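# Place cassette in gel imager drawer and close it

## Task

Put the cassette FINISHED down on the glass inside the drawer of the gel imager IM, centred inside the rectangle formed by the four corner marks and with its long side running along the rectangle's length. Then push IM's drawer completely shut while FINISHED remains correctly placed on the glass. IM is loose on the table: at the end it must sit within roughly a finger's width of its original spot, still upright and with almost no change in heading. Everything must stay in place on its own, not because a gripper is holding it. Finally open the grippers and move them away.

## Robot and tools

ROBOT. Two six-joint arms, left_arm and right_arm, each with a parallel two-finger gripper. The arm you are not using may be parked out of the way. Root links in the scene frame: left_arm at (+0.032, +0.311, 0) m, quat_wxyz (+1.000, 0, 0, +0.024); right_arm at (-0.005, -0.421, 0) m, quat_wxyz (+0.996, 0, 0, +0.092).

FRAMES. Reported poses use one shared scene frame. Its origin is on the table surface midway between the arms, +x points out across the table, +z points up, and left_arm sits on the +y side. The arm names are not image sides. Each gripper has its own axes: fingers extend along its +z and close along its y. end_effector_position is the point between the finger pads when closed, about 2 cm short of the tips. Closing pushes the tips roughly 10 mm further along +z. Printed hand positions can be slightly off, especially at long reach.

THE 14-NUMBER ROW. Every motion command is one flat list of 14 numbers for both arms together, even if only one arm moves. The order is left_arm dx, dy, dz, rx, ry, rz, opening, then the same seven for right_arm. Each number lies in [-1, 1]. dx..rz are an offset in that gripper's own axes, not a pose. They are counted from the gripper's measured pose in the most recent result that showed it. For a second or later call within one reply, or before any result in the scene, they are counted from where the gripper actually is when the command starts. Scale: 1.0 equals 0.6 m or 180 degrees. rx, ry, rz form a single rotation vector. opening is absolute, not an offset: +1 is fully open (0.084 m), -1 is shut. An all-zero offset is not a pause: it pulls the arm back to the reference pose. To keep an arm still, send the offset back to its wanted pose in the first call and zeros after that.

TOOLS.
execute_actions: argument actions, a list holding at most one item; optional pictures (boolean). An empty list just reports the state. An action item {"rows": [...], "steps": n} has 1 to 15 rows and n up to 15 (default 15). One control step is 1/30 s. Each row is used for one step, the final row repeats, and every row is measured from the same reference pose, not from the row before it. A wait item {"steps": n} (n up to 300) sends nothing and returns once n steps have passed since the previous result; your thinking time is included. A refused call moves nothing.
move: target is one 14-number row as above; speed is the path's top speed in m/s, 0.002 to 0.5, default 0.25, with turning capped at twice that value in rad/s. Each gripper follows a straight path toward its target; both paths finish together, lasting 0.5 to 10 s (cut off at 10 s). The opening is sent at the start. Paths do not avoid obstacles or the other arm, and grippers may lag, stray or overshoot speed near full reach.
wait: seconds, 0 to 10; lets the simulation run with no new command.
zoom_image: camera (cam_left_wrist or cam_right_wrist) and region [x0, y0, x1, y1] in pixels of that camera's latest image, origin top-left, at most 504 by 504.
read_manual: optional section, only "licences"; no motion.
finished_scene: scene, the number of the scene being ended; irreversible, and the result reports success.

CONTROLLER LIMITS. Each step the commanded pose is clipped to within 70 mm and 16 degrees of the measured pose, so large offsets need several actions; after an action the arm continues only to its last clipped pose. Position wins over orientation when both cannot be met. Joints move at most 3.14 rad/s. Against something rigid, a hand short of its target keeps pushing harder up to a limit; moving it away ends the push.

GRIPPING. grip_measured is the actual finger opening on the same scale. To hold something, command an opening well under grip_measured; lower squeezes harder (about 24 N per pad max). Fast closes can squeeze too hard.

RESULTS. The state line lists each gripper's position (m), quat_wxyz, and linear and angular velocities. HELD marks steps where your row was partly or wholly not sent; a pose unreachable line names the arm whose command the clearance check changed. A Hand target line shows where each gripper is being driven. The move line reports the ending (done, off_target, moving, held, fault), active limits (paced = pose clipped, held = steps blocked, after which the arm may jump fast), and each gripper's distance from its target. Joint torques are whole drive outputs with offsets and noise. MOTOR HOT appears from 65 °C; at 80 °C an OVER-TEMPERATURE FAULT brakes the arm. A TORQUE FAULT (load limits in N m: waist 55.8, shoulder 55.8, elbow 46.5, forearm roll 25.1, wrist pitch 17.6, wrist roll 17.6, held weight included) makes the arm back off and freeze for 10 s.

CAMERAS. cam_left_wrist and cam_right_wrist, each 896x504, mounted on the wrists; calibration is approximate.

AVOID. Knocking anything off the table, dropping or letting the cassette slip, slamming or hard pushing, shoving IM out of place or tipping it, arm-to-arm contact, and long high-load holds. Random brief tugs or pushes may occur.

Each tool is called after "Call:" as name(argument=value, ...), one argument or row to a line, values as JSON.

## Session

Call:
execute_actions(
  actions=[],
)

Scene clock: 0.00 s of 7600.00 s.
left_arm: end_effector_position=(+0.4588, +0.4280, +0.3723) grip_measured=+1.00 end_effector_quat_wxyz=(-0.183, -0.186, +0.965, +0.029) end_effector_velocity=(-0.001, +0.000, -0.000) end_effector_angular_velocity=(+0.000, +0.002, +0.001) | right_arm: end_effector_position=(+0.3968, -0.7387, +0.2508) grip_measured=+1.00 end_effector_quat_wxyz=(+0.238, +0.952, +0.018, +0.191) end_effector_velocity=(+0.000, +0.000, +0.000) end_effector_angular_velocity=(-0.000, -0.001, +0.001)
Joint positions: left_arm=[ 0.179 -0.26  -1.176  0.074 -1.283  2.954  0.084] | right_arm=[-0.774 -0.1   -0.599 -2.116 -0.194  1.446  0.084]
Joint velocities: left_arm=[ 0.001 -0.     0.001  0.    -0.    -0.001 -0.   ] | right_arm=[ 0.     0.001 -0.    -0.002  0.001  0.001 -0.   ]
Joint torques (N m, as the arm reports them, + toward a larger angle): no reading
Motor temperatures (°C, as the motors report them): left_arm=[21 22 24 27 27 23] | right_arm=[23 22 23 23 23 26]
Hand target (left_arm): +0.459, +0.428, +0.372; -0.183, -0.186, +0.965, +0.029
Hand target (right_arm): +0.397, -0.739, +0.251; +0.238, +0.952, +0.018, +0.191

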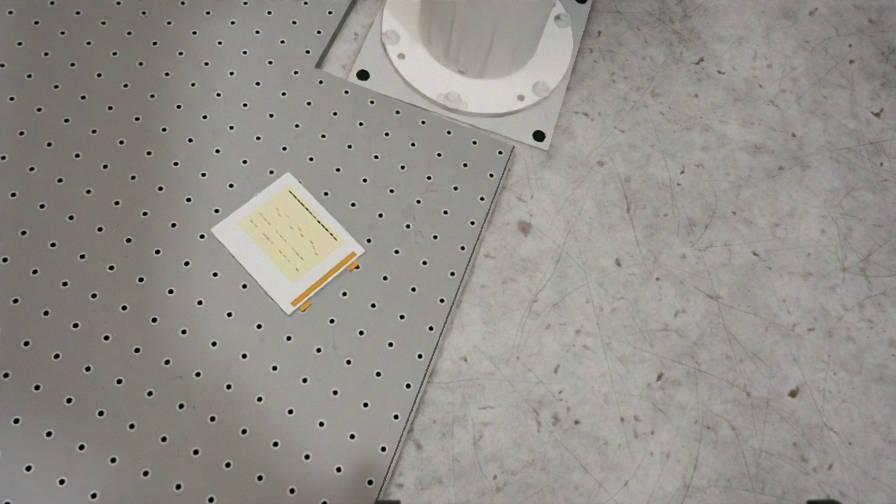

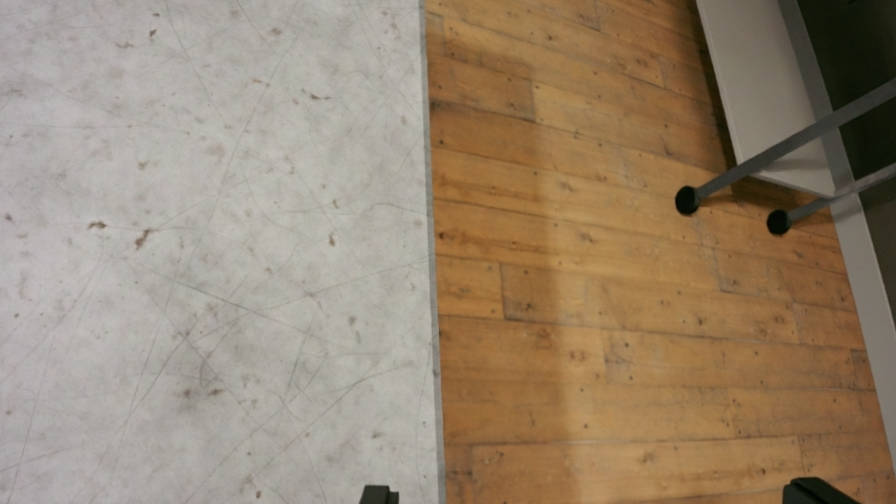

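Call:
move(
  target=[0.248,-0.496,-0.29,0.0187,-0.118,0.12,1,0.154,-0.202,-0.454,0.154,-0.1236,0.0117,1],
)

Scene clock: 10.50 s of 7600.00 s.
left_arm: end_effector_position=(+0.4974, +0.0986, +0.5464) grip_measured=+1.00 end_effector_quat_wxyz=(-0.000, +0.000, +1.000, +0.003) end_effector_velocity=(+0.000, -0.001, +0.001) end_effector_angular_velocity=(-0.001, -0.002, -0.001) | right_arm: end_effector_position=(+0.3880, -0.4975, +0.4491) grip_measured=+1.00 end_effector_quat_wxyz=(+0.001, +1.000, -0.001, +0.000) end_effector_velocity=(+0.000, +0.000, -0.000) end_effector_angular_velocity=(+0.006, +0.004, -0.001)
Joint positions: left_arm=[-0.481 -0.162 -1.487  0.006 -1.329  2.709  0.084] | right_arm=[-0.376  0.122 -0.983 -0.001 -1.104 -0.19   0.084]
Joint velocities: left_arm=[-0.001 -0.    -0.003  0.    -0.001 -0.001  0.   ] | right_arm=[-0.002 -0.004 -0.003  0.006 -0.004 -0.004 -0.   ]
Joint torques (N m, as the arm reports them, + toward a larger angle): left_arm=[  1.27  24.78 -22.37   0.09  -0.02   0.43] | right_arm=[ -8.99  17.63 -32.24   0.29   0.22  -0.05]
Motor temperatures (°C, as the motors report them): left_arm=[21 22 24 27 27 23] | right_arm=[23 22 24 23 23 26]
Hand target (left_arm): +0.497, +0.098, +0.546; -0.000, +0.001, +1.000, +0.003
Hand target (right_arm): +0.388, -0.498, +0.449; +0.000, +1.000, -0.001, -0.000
Off the commanded pose (left_arm): 0.002 m, 0 deg.
Off the commanded pose (right_arm): 0.001 m, 0 deg.
After step 90, 5.37 s passed at rest.
move: done; limits=paced
camera_calibration (this result's frames):
cam_left_wrist: T_world_to_cam=[[0.000058294, 0.999998, 0.00216846, -0.0605218], [0.999963, -0.0000395752, -0.00863136, -0.422958], [-0.00863126, 0.00216888, -0.99996, 0.677444], [0, 0, 0, 1]] pos_world=[0.428793, 0.0590356, 0.673898]
cam_right_wrist: T_world_to_cam=[[0.009848, -0.999932, -0.00626208, -0.471553], [-0.999311, -0.0100656, 0.035725, 0.430091], [-0.0357856, 0.00590595, -0.999342, 0.596228], [0, 0, 0, 1]] pos_world=[0.455775, -0.470713, 0.577518]

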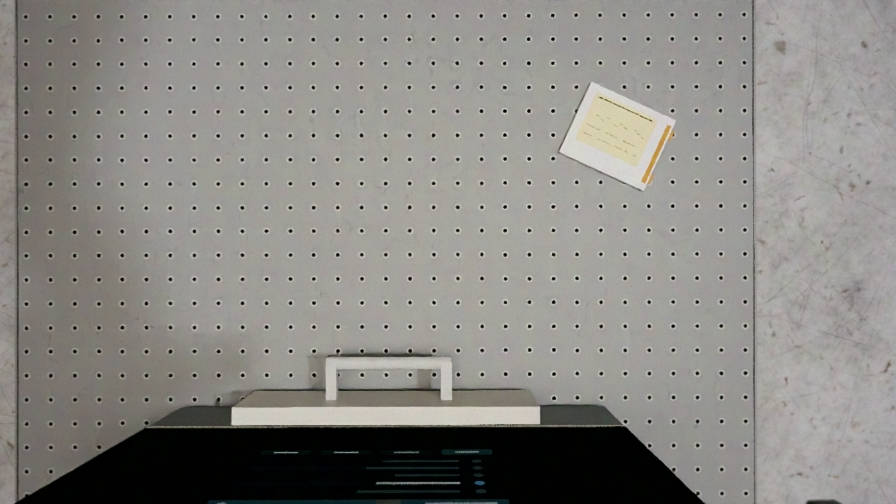

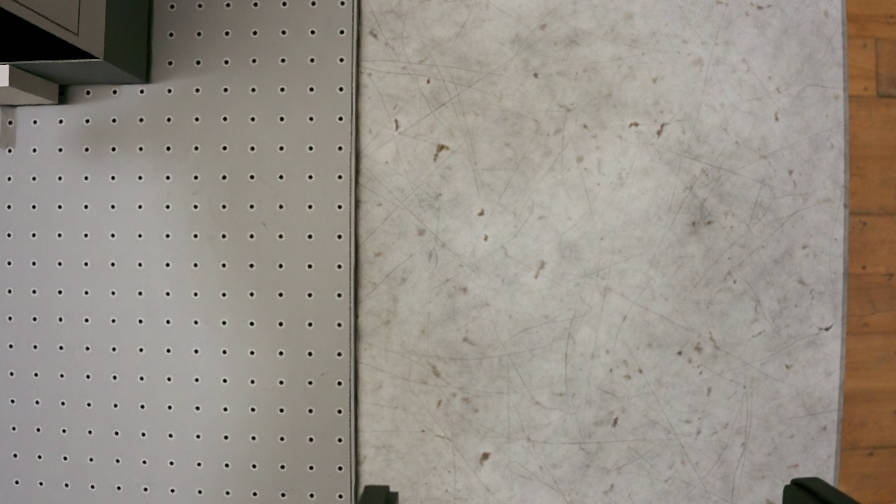

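Call:
move(
  target=[0.05,-0.1,0.33,0,-0.08,0,1,0,0,0,0,0,0,1],
)

Scene clock: 17.67 s of 7600.00 s.
left_arm: end_effector_position=(+0.4682, +0.0405, +0.3483) grip_measured=+1.00 end_effector_quat_wxyz=(+0.126, +0.000, +0.992, +0.004) end_effector_velocity=(-0.001, -0.000, -0.003) end_effector_angular_velocity=(+0.005, -0.002, +0.002) | right_arm: end_effector_position=(+0.3880, -0.4975, +0.4491) grip_measured=+1.00 end_effector_quat_wxyz=(+0.001, +1.000, -0.001, +0.000) end_effector_velocity=(+0.000, -0.000, +0.000) end_effector_angular_velocity=(-0.000, -0.001, -0.001)
Joint positions: left_arm=[-0.678 -0.114 -0.968  0.25  -0.67   2.332  0.084] | right_arm=[-0.376  0.122 -0.983 -0.001 -1.104 -0.19   0.084]
Joint velocities: left_arm=[-0.004 -0.002  0.006  0.011  0.005 -0.015  0.   ] | right_arm=[-0.     0.    -0.001  0.     0.     0.001 -0.   ]
Joint torques (N m, as the arm reports them, + toward a larger angle): left_arm=[  0.15  25.59 -22.3   -0.23   0.16   0.57] | right_arm=[ -9.12  17.61 -32.26   0.38   0.24   0.04]
Motor temperatures (°C, as the motors report them): left_arm=[21 22 24 27 27 23] | right_arm=[23 22 24 23 23 26]
Hand target (left_arm): +0.468, +0.041, +0.348; +0.125, +0.001, +0.992, +0.005
Hand target (right_arm): +0.388, -0.498, +0.449; +0.001, +1.000, -0.001, +0.000
Off the commanded pose (left_arm): 0.001 m, 0 deg.
Off the commanded pose (right_arm): 0.000 m, 0 deg.
After step 90, 2.87 s passed at rest.
move: done
camera_calibration (this result's frames):
cam_left_wrist: T_world_to_cam=[[0.0000617062, 0.999992, 0.00407773, -0.00270676], [0.970393, -0.00104477, 0.241527, -0.468783], [0.241529, 0.0039421, -0.970385, 0.35169], [0, 0, 0, 1]] pos_world=[0.369961, 0.00083057, 0.454509]
cam_right_wrist: T_world_to_cam=[[0.00984753, -0.999932, -0.00626287, -0.471552], [-0.999311, -0.0100652, 0.0357253, 0.430091], [-0.0357859, 0.00590675, -0.999342, 0.596228], [0, 0, 0, 1]] pos_world=[0.455775, -0.470713, 0.577518]

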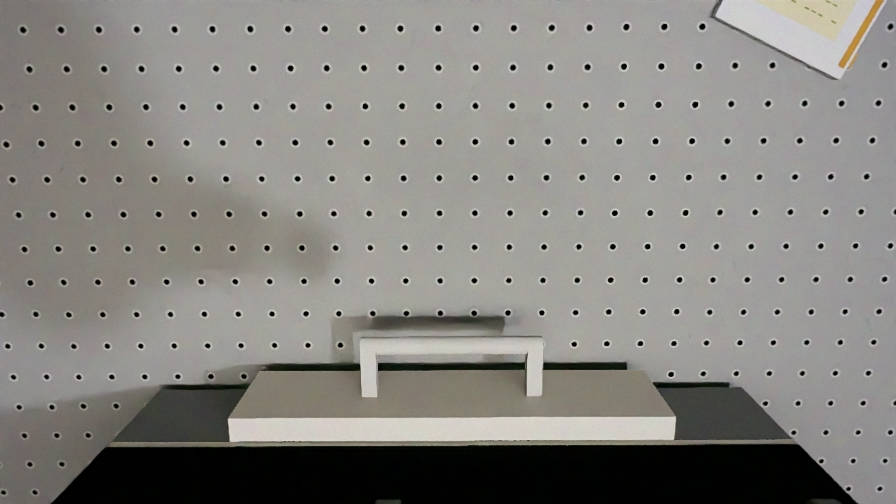

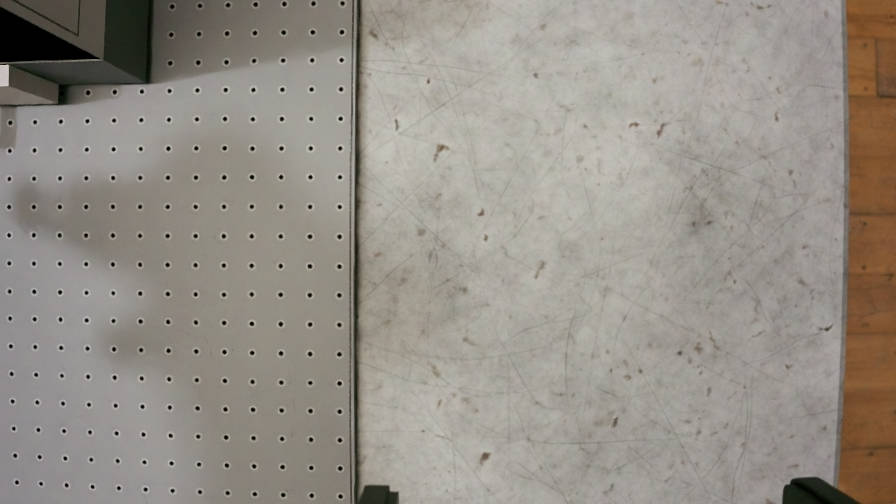

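Call:
move(
  target=[0.361,0.325,0.30,0.08,0.052,0.629,1,0.155,-0.836,0.522,0.152,0.152,0.483,-0.35],
)

Scene clock: 37.80 s of 7600.00 s.
left_arm: end_effector_position=(+0.3031, +0.2361, +0.1212) grip_measured=+1.00 end_effector_quat_wxyz=(-0.003, +0.838, +0.545, +0.001) end_effector_velocity=(+0.000, +0.000, +0.000) end_effector_angular_velocity=(+0.000, -0.000, -0.001) | right_arm: end_effector_position=(+0.4783, +0.0048, +0.1352) grip_measured=-0.37 end_effector_quat_wxyz=(+0.212, -0.674, +0.676, -0.209) end_effector_velocity=(+0.000, -0.001, -0.000) end_effector_angular_velocity=(+0.003, -0.006, -0.000)
Joint positions: left_arm=[-0.324 -0.121 -0.33   0.024 -0.213  4.831  0.084] | right_arm=[ 0.705 -0.67  -1.072 -1.593 -0.456  3.962  0.028]
Joint velocities: left_arm=[ 0.    -0.    -0.001  0.    -0.     0.001 -0.   ] | right_arm=[-0.     0.     0.005 -0.021 -0.003  0.023  0.   ]
Joint torques (N m, as the arm reports them, + toward a larger angle): left_arm=[ -0.31  19.43 -14.16  -0.54  -0.01   0.41] | right_arm=[ -8.96  34.28 -24.1   -0.18  -0.56  -0.08]
Motor temperatures (°C, as the motors report them): left_arm=[21 22 25 27 27 23] | right_arm=[23 22 24 23 23 26]
Hand target (left_arm): +0.303, +0.236, +0.121; -0.003, +0.838, +0.545, +0.001
Hand target (right_arm): +0.478, +0.005, +0.135; -0.212, +0.674, -0.676, +0.209
Off the commanded pose (left_arm): 0.002 m, 0 deg.
Off the commanded pose (right_arm): 0.004 m, 0 deg.
After step 90, 12.07 s passed at rest.
move: off_target (right_arm); limits=paced
camera_calibration (this result's frames):
cam_left_wrist: T_world_to_cam=[[0.914572, -0.404328, -0.00873149, -0.141472], [-0.404412, -0.914491, -0.0125206, 0.409656], [-0.00292243, 0.0149821, -0.999883, 0.245485], [0, 0, 0, 1]] pos_world=[0.295773, 0.313748, 0.24935]
cam_right_wrist: T_world_to_cam=[[-0.818192, -0.00742948, -0.574896, 0.496074], [-0.0284773, 0.999213, 0.0276159, 0.0684247], [0.574239, 0.0389666, -0.81776, -0.0336922], [0, 0, 0, 1]] pos_world=[0.42718, -0.0633724, 0.25575]

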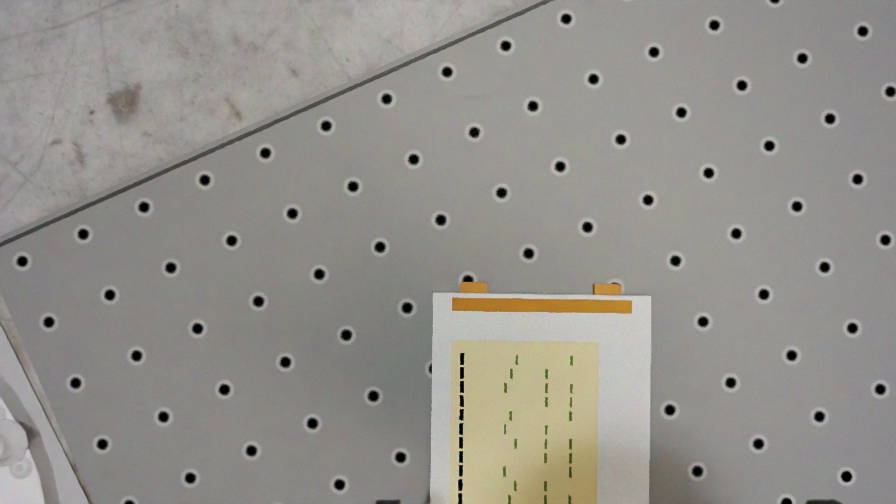

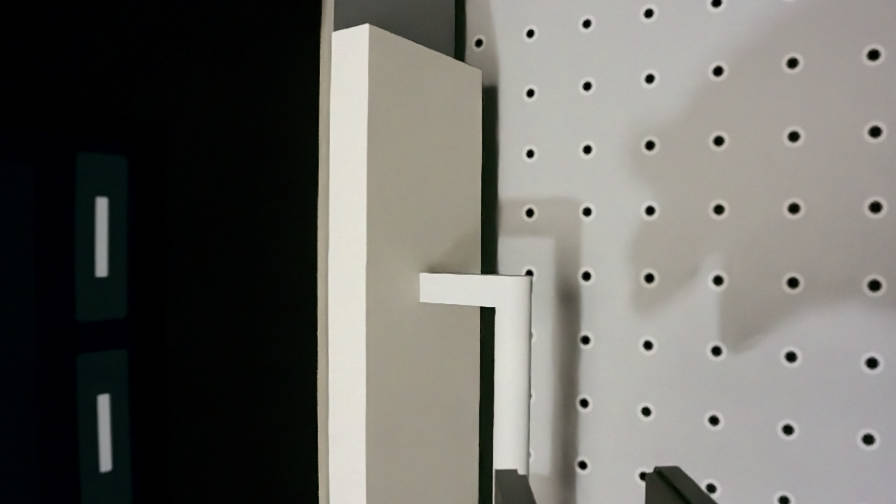

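Call:
move(
  target=[0,0.005,0.13,0,0,0.004,1,0,-0.016,0.085,0,0,0,-0.2],
  speed=0.1,
)

Scene clock: 46.33 s of 7600.00 s.
left_arm: end_effector_position=(+0.3061, +0.2353, +0.0437) grip_measured=+1.00 end_effector_quat_wxyz=(-0.001, +0.842, +0.540, -0.001) end_effector_velocity=(+0.000, -0.000, -0.001) end_effector_angular_velocity=(+0.009, -0.005, +0.000) | right_arm: end_effector_position=(+0.5152, +0.0050, +0.0989) grip_measured=-0.22 end_effector_quat_wxyz=(+0.212, -0.674, +0.676, -0.209) end_effector_velocity=(+0.000, +0.000, -0.001) end_effector_angular_velocity=(+0.000, +0.000, +0.000)
Joint positions: left_arm=[-0.319 -0.413 -0.364  0.015  0.046  4.857  0.084] | right_arm=[ 0.655 -0.782 -1.159 -1.695 -0.439  4.023  0.035]
Joint velocities: left_arm=[-0.009 -0.004 -0.001 -0.214  0.006  0.205  0.   ] | right_arm=[-0.    -0.002 -0.001 -0.001  0.     0.001 -0.   ]
Joint torques (N m, as the arm reports them, + toward a larger angle): left_arm=[-0.77 23.17 -8.81 -0.13  0.08  0.33] | right_arm=[ -9.13  36.51 -23.67  -0.18  -0.66  -0.07]
Motor temperatures (°C, as the motors report them): left_arm=[21 22 25 27 27 23] | right_arm=[23 22 25 23 23 26]
Hand target (left_arm): +0.306, +0.235, +0.044; -0.001, +0.842, +0.540, -0.001
Hand target (right_arm): +0.515, +0.005, +0.099; -0.212, +0.674, -0.676, +0.209
Off the commanded pose (left_arm): 0.001 m, 0 deg.
Off the commanded pose (right_arm): 0.000 m, 0 deg.
After step 90, 4.37 s passed at rest.
move: done
camera_calibration (this result's frames):
cam_left_wrist: T_world_to_cam=[[0.909538, -0.415546, -0.00788317, -0.141036], [-0.415598, -0.909524, -0.00672862, 0.411198], [-0.00437387, 0.00939616, -0.999946, 0.169847], [0, 0, 0, 1]] pos_world=[0.299913, 0.313791, 0.171493]
cam_right_wrist: T_world_to_cam=[[-0.818044, -0.00746181, -0.575107, 0.505369], [-0.0284822, 0.999215, 0.0275492, 0.0703681], [0.57445, 0.0389168, -0.817614, -0.0847262], [0, 0, 0, 1]] pos_world=[0.464089, -0.0632446, 0.219429]

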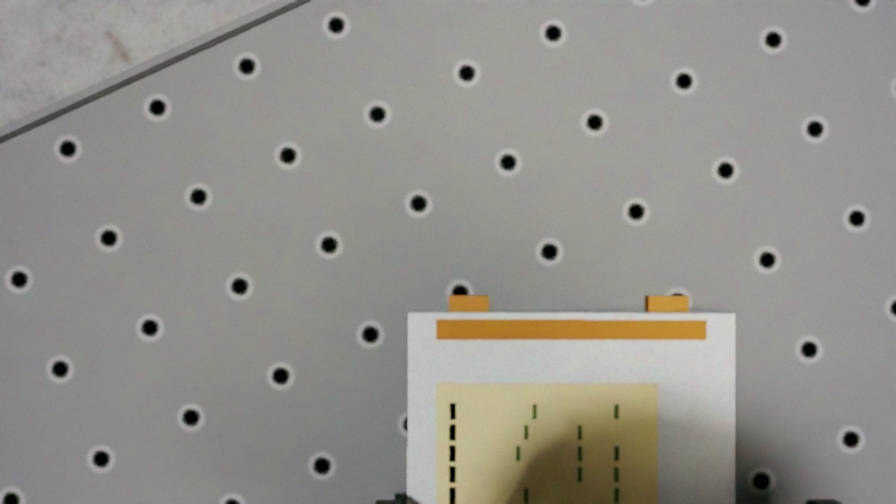

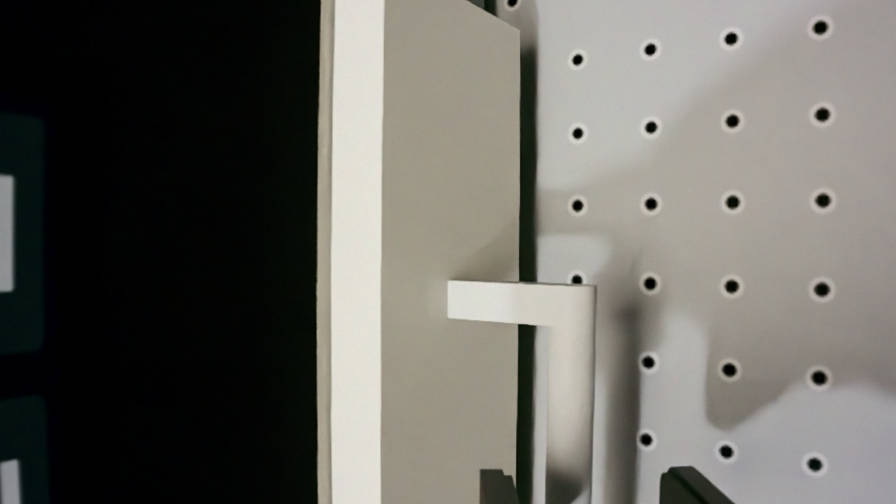

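Call:
move(
  target=[0,-0.0035,0.034,0,0,0,1,0,0,0.045,0,0,0,-0.2],
  speed=0.03,
)

Scene clock: 51.87 s of 7600.00 s.
left_arm: end_effector_position=(+0.3043, +0.2362, +0.0235) grip_measured=+1.00 end_effector_quat_wxyz=(-0.001, +0.842, +0.540, -0.001) end_effector_velocity=(-0.000, +0.000, -0.000) end_effector_angular_velocity=(+0.000, +0.000, +0.001) | right_arm: end_effector_position=(+0.5306, +0.0050, +0.0768) grip_measured=-0.22 end_effector_quat_wxyz=(+0.212, -0.674, +0.676, -0.209) end_effector_velocity=(+0.001, +0.001, +0.000) end_effector_angular_velocity=(+0.002, -0.000, -0.001)
Joint positions: left_arm=[-0.318 -0.489 -0.374  0.005  0.112  4.868  0.084] | right_arm=[ 0.636 -0.842 -1.202 -1.751 -0.434  4.065  0.035]
Joint velocities: left_arm=[ 0.    -0.001  0.     0.001  0.001 -0.001  0.   ] | right_arm=[-0.    -0.001 -0.002 -0.     0.     0.002 -0.   ]
Joint torques (N m, as the arm reports them, + toward a larger angle): left_arm=[ 0.48 24.39 -6.84 -0.8   0.03  0.35] | right_arm=[ -9.23  37.86 -23.09  -0.29  -0.7   -0.08]
Motor temperatures (°C, as the motors report them): left_arm=[21 22 25 27 27 23] | right_arm=[23 23 25 23 23 26]
Hand target (left_arm): +0.304, +0.236, +0.023; -0.001, +0.842, +0.540, -0.001
Hand target (right_arm): +0.531, +0.005, +0.077; -0.212, +0.674, -0.676, +0.209
Off the commanded pose (left_arm): 0.000 m, 0 deg.
Off the commanded pose (right_arm): 0.000 m, 0 deg.
After step 90, 1.33 s passed at rest.
move: done
camera_calibration (this result's frames):
cam_left_wrist: T_world_to_cam=[[0.909535, -0.415553, -0.00780184, -0.139147], [-0.415605, -0.90952, -0.00683535, 0.411074], [-0.00425547, 0.00945948, -0.999946, 0.149532], [0, 0, 0, 1]] pos_world=[0.298039, 0.314642, 0.151249]
cam_right_wrist: T_world_to_cam=[[-0.817976, -0.007459, -0.575204, 0.505219], [-0.0284619, 0.999216, 0.0275173, 0.0713433], [0.574548, 0.0388799, -0.817547, -0.111681], [0, 0, 0, 1]] pos_world=[0.479453, -0.0631768, 0.197337]

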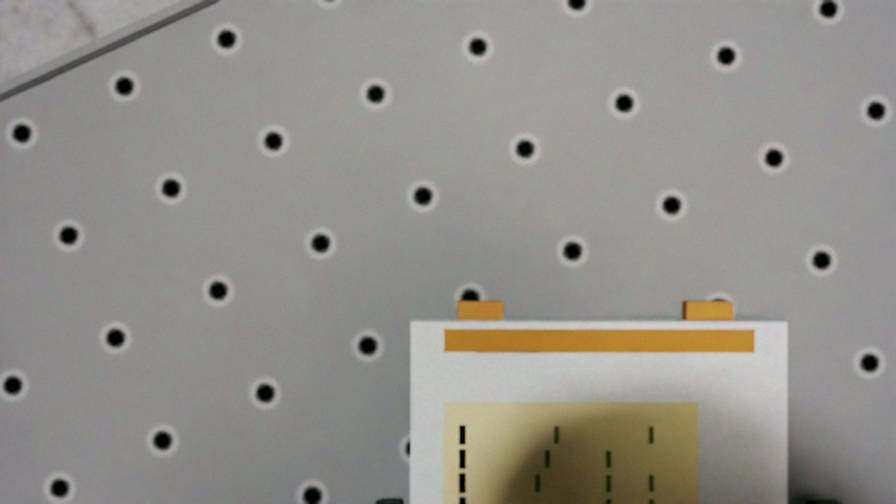

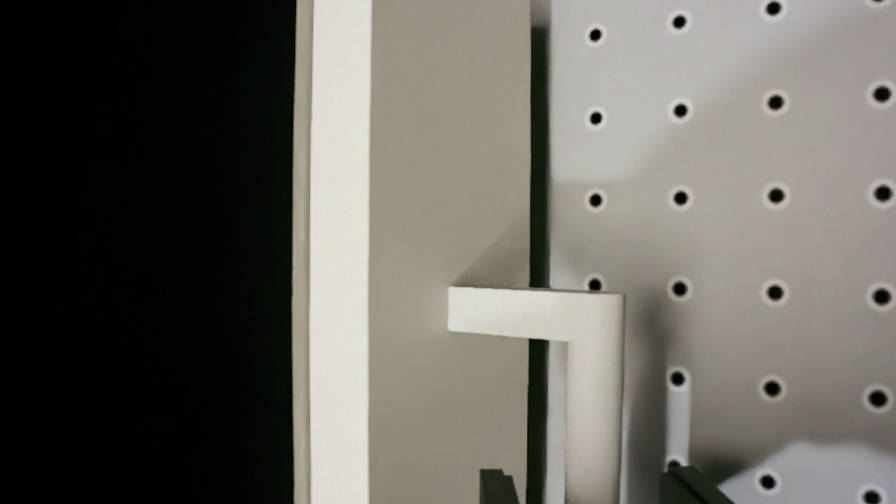

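Call:
move(
  target=[0.008,0,0.006,0,0,0,1,0,0,0.005,0,0,0,-1],
  speed=0.02,
)

Call:
move(
  target=[0,0,0,0,0,0,0.3,0,0.068,-0.048,0,0,0,-1],
  speed=0.03,
)

Scene clock: 58.00 s of 7600.00 s.
left_arm: end_effector_position=(+0.3063, +0.2402, +0.0208) grip_measured=+1.00 end_effector_quat_wxyz=(-0.001, +0.842, +0.540, -0.002) end_effector_velocity=(+0.001, +0.000, -0.000) end_effector_angular_velocity=(-0.001, -0.006, -0.000) | right_arm: end_effector_position=(+0.5324, +0.0054, +0.0747) grip_measured=-0.74 end_effector_quat_wxyz=(+0.212, -0.674, +0.676, -0.209) end_effector_velocity=(+0.000, +0.000, -0.000) end_effector_angular_velocity=(+0.001, +0.001, +0.000)
Joint positions: left_arm=[-0.302 -0.5   -0.379  0.006  0.117  4.883  0.084] | right_arm=[ 0.634 -0.849 -1.208 -1.757 -0.434  4.069  0.012]
Joint velocities: left_arm=[ 0.002  0.001  0.002 -0.004  0.008  0.006  0.   ] | right_arm=[-0.    -0.001 -0.001 -0.     0.002  0.    -0.   ]
Joint torques (N m, as the arm reports them, + toward a larger angle): left_arm=[ 4.89  5.12 -5.73 -1.03  4.01  1.  ] | right_arm=[-15.12  28.93 -22.32  -0.84  -0.34  -0.22]
Motor temperatures (°C, as the motors report them): left_arm=[21 22 25 27 27 23] | right_arm=[23 23 25 23 23 26]
Hand target (left_arm): +0.306, +0.240, +0.020; -0.001, +0.842, +0.540, -0.001
Hand target (right_arm): +0.532, +0.005, +0.074; -0.212, +0.674, -0.676, +0.209
Off the commanded pose (left_arm): 0.001 m, 0 deg.
Off the commanded pose (right_arm): 0.000 m, 0 deg.
After step 90, 2.43 s passed at rest.
move: done
camera_calibration (this result's frames):
cam_left_wrist: T_world_to_cam=[[0.909279, -0.416093, -0.00889437, -0.139081], [-0.416153, -0.909272, -0.00646248, 0.415657], [-0.0053984, 0.00957762, -0.99994, 0.147102], [0, 0, 0, 1]] pos_world=[0.300234, 0.318666, 0.148542]
cam_right_wrist: T_world_to_cam=[[-0.817816, -0.00738774, -0.575432, 0.505368], [-0.0287757, 0.999192, 0.0280684, 0.0712289], [0.57476, 0.0395132, -0.817368, -0.114594], [0, 0, 0, 1]] pos_world=[0.481212, -0.0629098, 0.19514]

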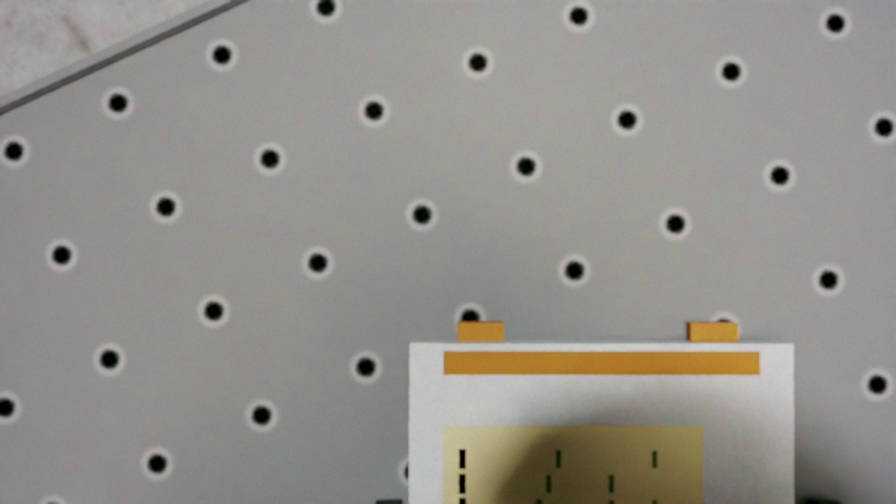

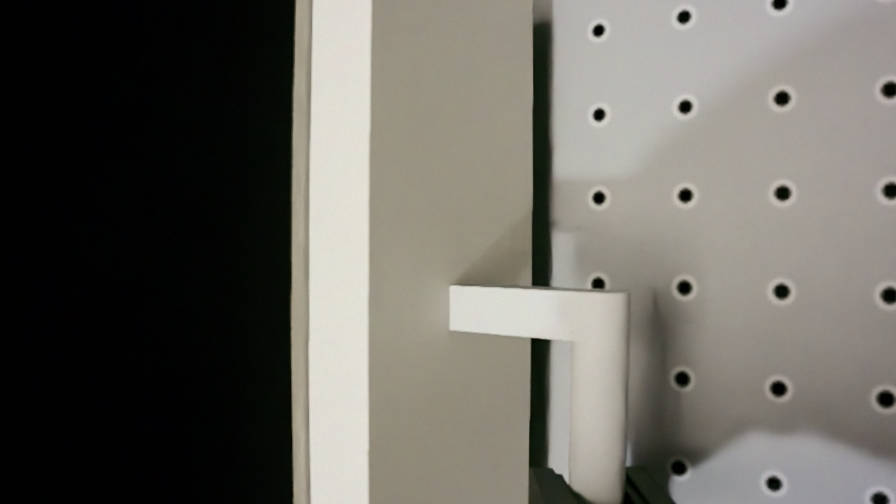

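Scene clock: 59.97 s of 7600.00 s.
left_arm: end_effector_position=(+0.3064, +0.2402, +0.0209) grip_measured=+0.99 end_effector_quat_wxyz=(-0.001, +0.842, +0.540, -0.002) end_effector_velocity=(+0.000, -0.000, -0.000) end_effector_angular_velocity=(-0.000, -0.001, -0.000) | right_arm: end_effector_position=(+0.4822, +0.0053, +0.0748) grip_measured=-0.74 end_effector_quat_wxyz=(+0.212, -0.674, +0.676, -0.209) end_effector_velocity=(+0.000, +0.001, +0.001) end_effector_angular_velocity=(+0.002, -0.001, -0.001)
Joint positions: left_arm=[-0.302 -0.499 -0.379  0.006  0.117  4.883  0.084] | right_arm=[ 0.7   -0.795 -1.101 -1.792 -0.465  4.178  0.011]
Joint velocities: left_arm=[-0.    -0.     0.     0.     0.001 -0.     0.   ] | right_arm=[ 0.     0.001 -0.    -0.    -0.     0.002  0.   ]
Joint torques (N m, as the arm reports them, + toward a larger angle): left_arm=[ 4.43  9.81 -7.38 -0.72  3.62  0.88] | right_arm=[-11.49  36.4  -19.27   0.14  -1.89  -0.14]
Motor temperatures (°C, as the motors report them): left_arm=[21 22 25 27 27 23] | right_arm=[23 23 24 23 23 26]
Hand target (left_arm): +0.306, +0.240, +0.021; -0.001, +0.842, +0.540, -0.002
Hand target (right_arm): +0.482, +0.005, +0.075; -0.212, +0.674, -0.676, +0.209
Off the commanded pose (left_arm): 0.000 m, 0 deg.
Off the commanded pose (right_arm): 0.000 m, 0 deg.
move: done
camera_calibration (this result's frames):
cam_left_wrist: T_world_to_cam=[[0.909285, -0.416089, -0.00836404, -0.139272], [-0.416145, -0.909275, -0.00655708, 0.415691], [-0.00487688, 0.00944291, -0.999944, 0.147144], [0, 0, 0, 1]] pos_world=[0.300343, 0.318638, 0.148697]
cam_right_wrist: T_world_to_cam=[[-0.818398, -0.00745149, -0.574603, 0.464656], [-0.0288893, 0.999185, 0.0281892, 0.0698772], [0.573925, 0.0396699, -0.817947, -0.0852135], [0, 0, 0, 1]] pos_world=[0.431199, -0.0629775, 0.195323]

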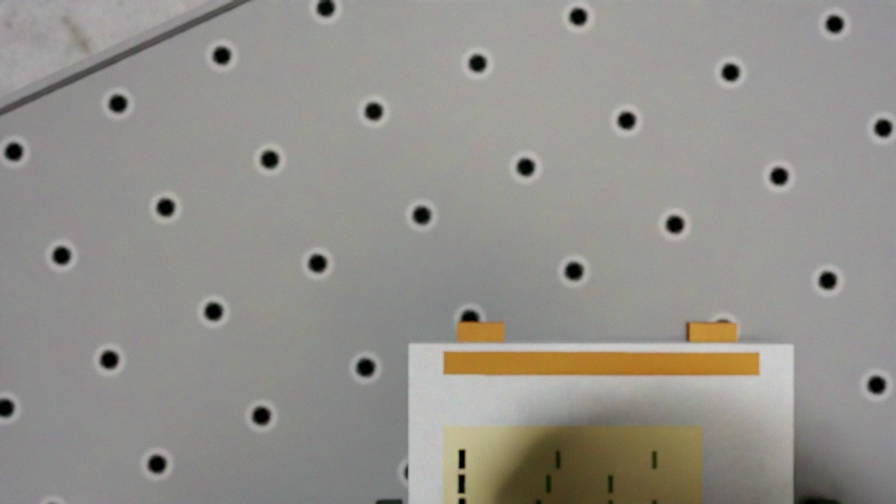

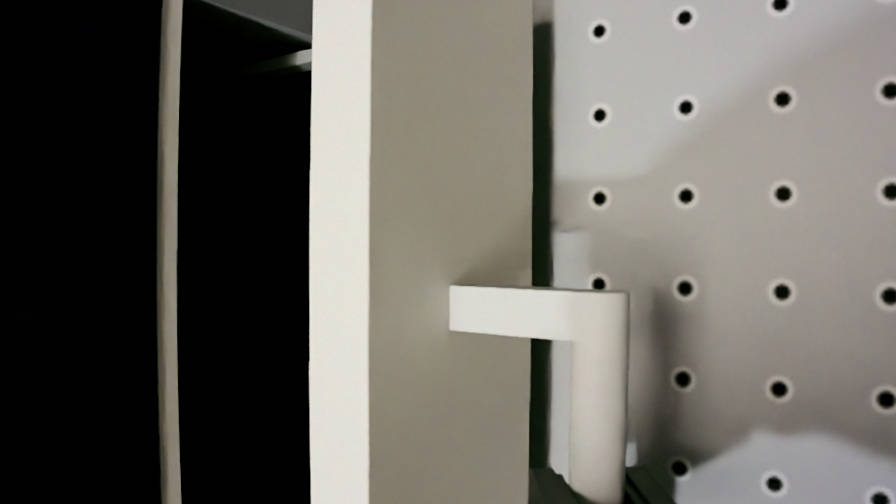

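Call:
move(
  target=[0,0,-0.004,0,0,0,0.3,0,0.1365,-0.0957,0,0,0,-1],
  speed=0.05,
)

Scene clock: 64.73 s of 7600.00 s.
left_arm: end_effector_position=(+0.3067, +0.2401, +0.0233) grip_measured=+0.88 end_effector_quat_wxyz=(-0.001, +0.842, +0.540, -0.001) end_effector_velocity=(-0.003, +0.001, +0.000) end_effector_angular_velocity=(+0.002, +0.008, +0.002) | right_arm: end_effector_position=(+0.3817, +0.0053, +0.0750) grip_measured=-0.74 end_effector_quat_wxyz=(+0.212, -0.674, +0.676, -0.208) end_effector_velocity=(-0.001, -0.000, +0.000) end_effector_angular_velocity=(-0.000, -0.001, +0.001)
Joint positions: left_arm=[-0.302 -0.49  -0.377  0.007  0.11   4.883  0.08 ] | right_arm=[ 0.858 -0.709 -0.927 -1.783 -0.521  4.34   0.012]
Joint velocities: left_arm=[ 0.001  0.001  0.002 -0.    -0.008 -0.001  0.   ] | right_arm=[ 0.001  0.001  0.002 -0.002 -0.001  0.002  0.   ]
Joint torques (N m, as the arm reports them, + toward a larger angle): left_arm=[-0.13 23.72 -6.94 -0.91  0.16  0.51] | right_arm=[-15.51  41.76 -19.07   0.79  -5.83  -0.2 ]
Motor temperatures (°C, as the motors report them): left_arm=[21 22 25 27 28 23] | right_arm=[23 23 24 23 23 26]
Hand target (left_arm): +0.306, +0.240, +0.023; -0.001, +0.842, +0.540, -0.002
Hand target (right_arm): +0.382, +0.005, +0.075; -0.212, +0.674, -0.676, +0.209
Off the commanded pose (left_arm): 0.000 m, 0 deg.
Off the commanded pose (right_arm): 0.001 m, 0 deg.
move: done
camera_calibration (this result's frames):
cam_left_wrist: T_world_to_cam=[[0.909292, -0.416091, -0.00747086, -0.139553], [-0.416139, -0.909276, -0.00669804, 0.41575], [-0.00400608, 0.00919939, -0.99995, 0.149294], [0, 0, 0, 1]] pos_world=[0.300502, 0.318592, 0.151029]
cam_right_wrist: T_world_to_cam=[[-0.820031, -0.00722907, -0.572273, 0.38293], [-0.0290976, 0.999154, 0.0290735, 0.0669574], [0.571579, 0.0404929, -0.819548, -0.0263579], [0, 0, 0, 1]] pos_world=[0.331028, -0.0630652, 0.195592]

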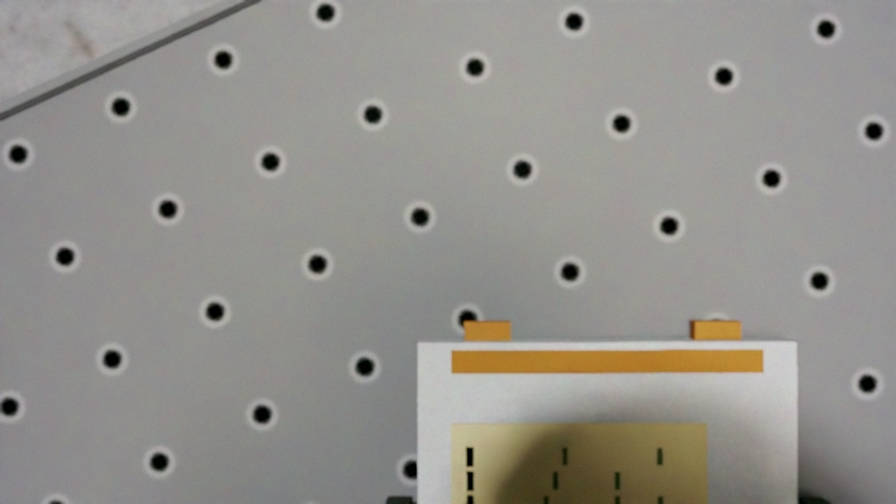

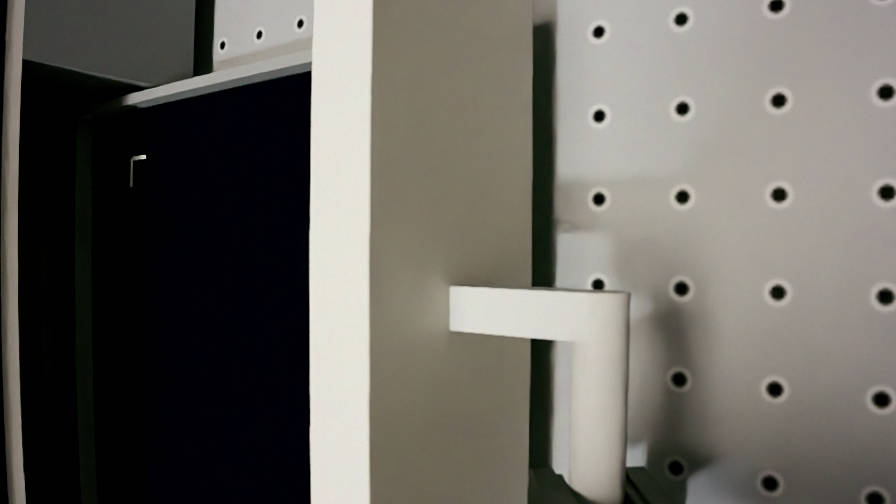

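Call:
move(
  target=[0,0,-0.3,0,0,-0.137,0,0,-0.004,0.003,0,0,0,-1],
  speed=0.12,
)

Call:
move(
  target=[-0.36,0.29,-0.12,0,0,0,0,0,0,0,0,0,0,-1],
  speed=0.15,
)

Scene clock: 73.03 s of 7600.00 s.
left_arm: end_effector_position=(+0.3066, +0.2400, +0.2023) grip_measured=+0.88 end_effector_quat_wxyz=(-0.001, +0.707, +0.707, -0.002) end_effector_velocity=(+0.001, -0.000, +0.002) end_effector_angular_velocity=(-0.000, -0.004, +0.002) | right_arm: end_effector_position=(+0.3847, +0.0054, +0.0749) grip_measured=-0.74 end_effector_quat_wxyz=(+0.212, -0.675, +0.676, -0.207) end_effector_velocity=(-0.000, -0.000, +0.000) end_effector_angular_velocity=(-0.001, +0.000, +0.000)
Joint positions: left_arm=[-0.302  0.127 -0.367 -0.004 -0.497  4.463  0.08 ] | right_arm=[ 0.852 -0.711 -0.931 -1.785 -0.519  4.337  0.012]
Joint velocities: left_arm=[-0.     0.003 -0.002  0.001 -0.002 -0.003  0.   ] | right_arm=[ 0.     0.001  0.001  0.001 -0.    -0.001 -0.   ]
Joint torques (N m, as the arm reports them, + toward a larger angle): left_arm=[ -0.35  15.66 -18.66  -0.16  -0.04   0.4 ] | right_arm=[-15.06  39.14 -19.09   0.64  -5.24  -0.2 ]
Motor temperatures (°C, as the motors report them): left_arm=[21 22 25 27 28 23] | right_arm=[23 23 24 23 24 26]
Hand target (left_arm): +0.307, +0.240, +0.203; -0.001, +0.707, +0.707, -0.002
Hand target (right_arm): +0.385, +0.005, +0.075; -0.212, +0.674, -0.676, +0.208
Off the commanded pose (left_arm): 0.001 m, 0 deg.
Off the commanded pose (right_arm): 0.000 m, 0 deg.
After step 90, 3.10 s passed at rest.
move: done
camera_calibration (this result's frames):
cam_left_wrist: T_world_to_cam=[[0.999964, 0.000893781, -0.00841361, -0.26587], [0.000833651, -0.999974, -0.00714749, 0.310873], [-0.00841978, 0.00714022, -0.999939, 0.330147], [0, 0, 0, 1]] pos_world=[0.268381, 0.308745, 0.330112]
cam_right_wrist: T_world_to_cam=[[-0.820102, -0.00722262, -0.572172, 0.385321], [-0.0291545, 0.999149, 0.0291751, 0.0670109], [0.571475, 0.0406079, -0.819614, -0.0281163], [0, 0, 0, 1]] pos_world=[0.334024, -0.0630291, 0.195471]

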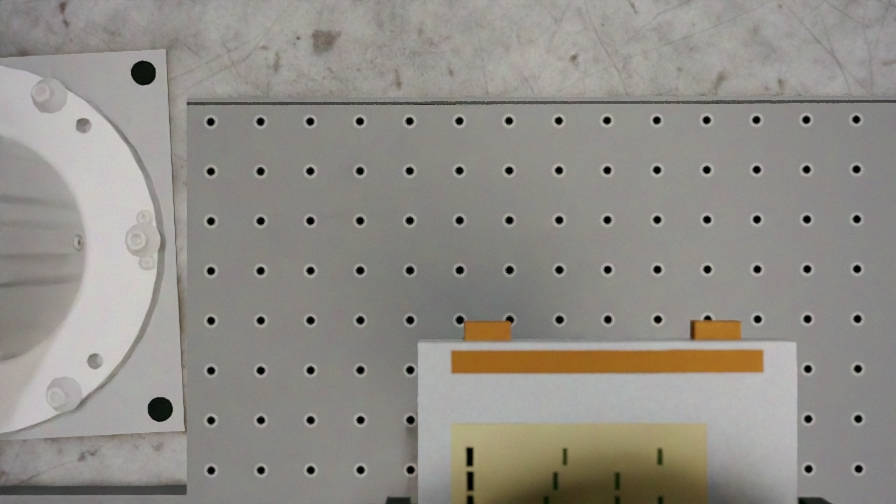

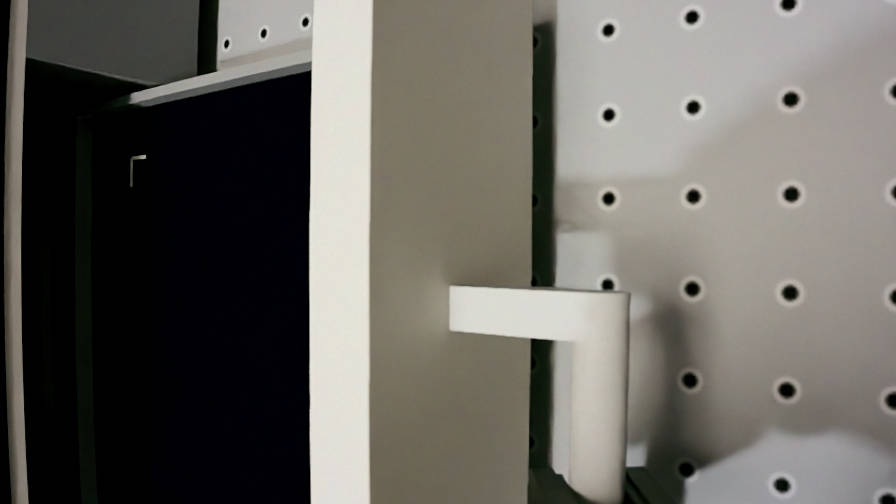

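Scene clock: 75.37 s of 7600.00 s.
left_arm: end_effector_position=(+0.4811, +0.0250, +0.2745) grip_measured=+0.88 end_effector_quat_wxyz=(-0.002, +0.707, +0.707, -0.001) end_effector_velocity=(+0.001, -0.001, -0.000) end_effector_angular_velocity=(+0.000, +0.001, +0.000) | right_arm: end_effector_position=(+0.3847, +0.0054, +0.0749) grip_measured=-0.74 end_effector_quat_wxyz=(+0.212, -0.675, +0.676, -0.207) end_effector_velocity=(+0.000, +0.001, +0.001) end_effector_angular_velocity=(+0.001, -0.001, +0.001)
Joint positions: left_arm=[-0.616 -0.351 -1.097 -0.001 -0.749  4.146  0.08 ] | right_arm=[ 0.852 -0.711 -0.931 -1.785 -0.519  4.337  0.012]
Joint velocities: left_arm=[-0.    -0.003 -0.004 -0.    -0.002 -0.001  0.   ] | right_arm=[ 0.001  0.001 -0.001  0.    -0.    -0.001 -0.   ]
Joint torques (N m, as the arm reports them, + toward a larger angle): left_arm=[ -0.15  29.94 -21.14  -0.47  -0.02   0.44] | right_arm=[-15.42  39.22 -19.09   0.58  -5.19  -0.19]
Motor temperatures (°C, as the motors report them): left_arm=[21 22 25 27 28 23] | right_arm=[23 23 24 23 24 26]
Hand target (left_arm): +0.481, +0.025, +0.275; -0.002, +0.707, +0.707, -0.001
Hand target (right_arm): +0.385, +0.005, +0.075; -0.212, +0.675, -0.676, +0.207
Off the commanded pose (left_arm): 0.001 m, 0 deg.
Off the commanded pose (right_arm): 0.000 m, 0 deg.
move: done
camera_calibration (this result's frames):
cam_left_wrist: T_world_to_cam=[[0.999969, 0.000764612, -0.00788735, -0.439655], [0.00068987, -0.999955, -0.00947447, 0.0969588], [-0.00789424, 0.00946874, -0.999924, 0.405035], [0, 0, 0, 1]] pos_world=[0.442772, 0.0934554, 0.402456]
cam_right_wrist: T_world_to_cam=[[-0.820115, -0.00722264, -0.572153, 0.38532], [-0.0291595, 0.999149, 0.0291838, 0.0670096], [0.571455, 0.0406178, -0.819627, -0.0281078], [0, 0, 0, 1]] pos_world=[0.334023, -0.0630278, 0.195468]

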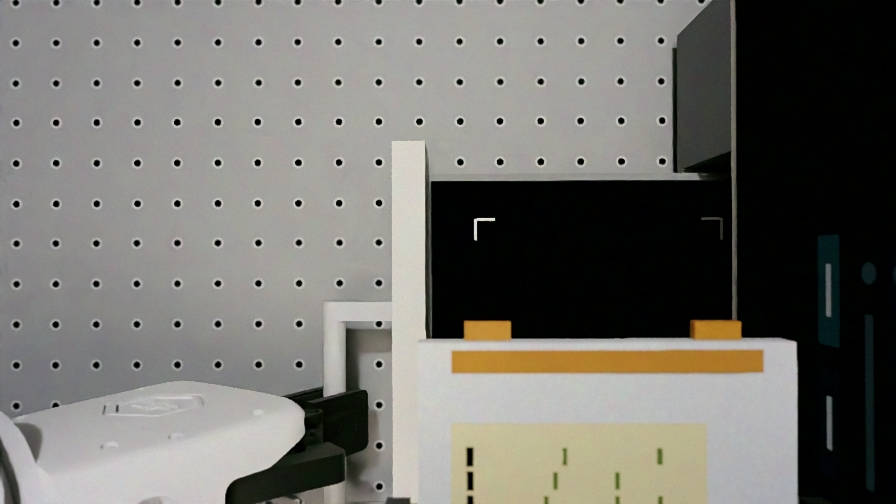

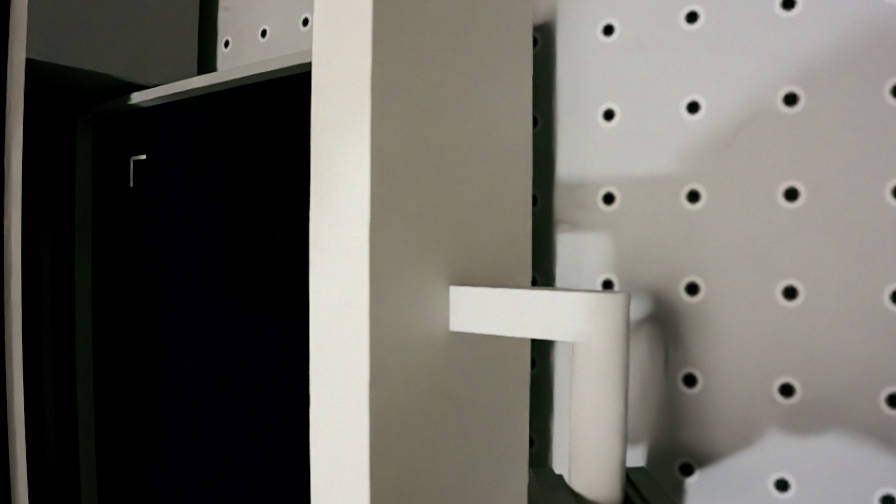

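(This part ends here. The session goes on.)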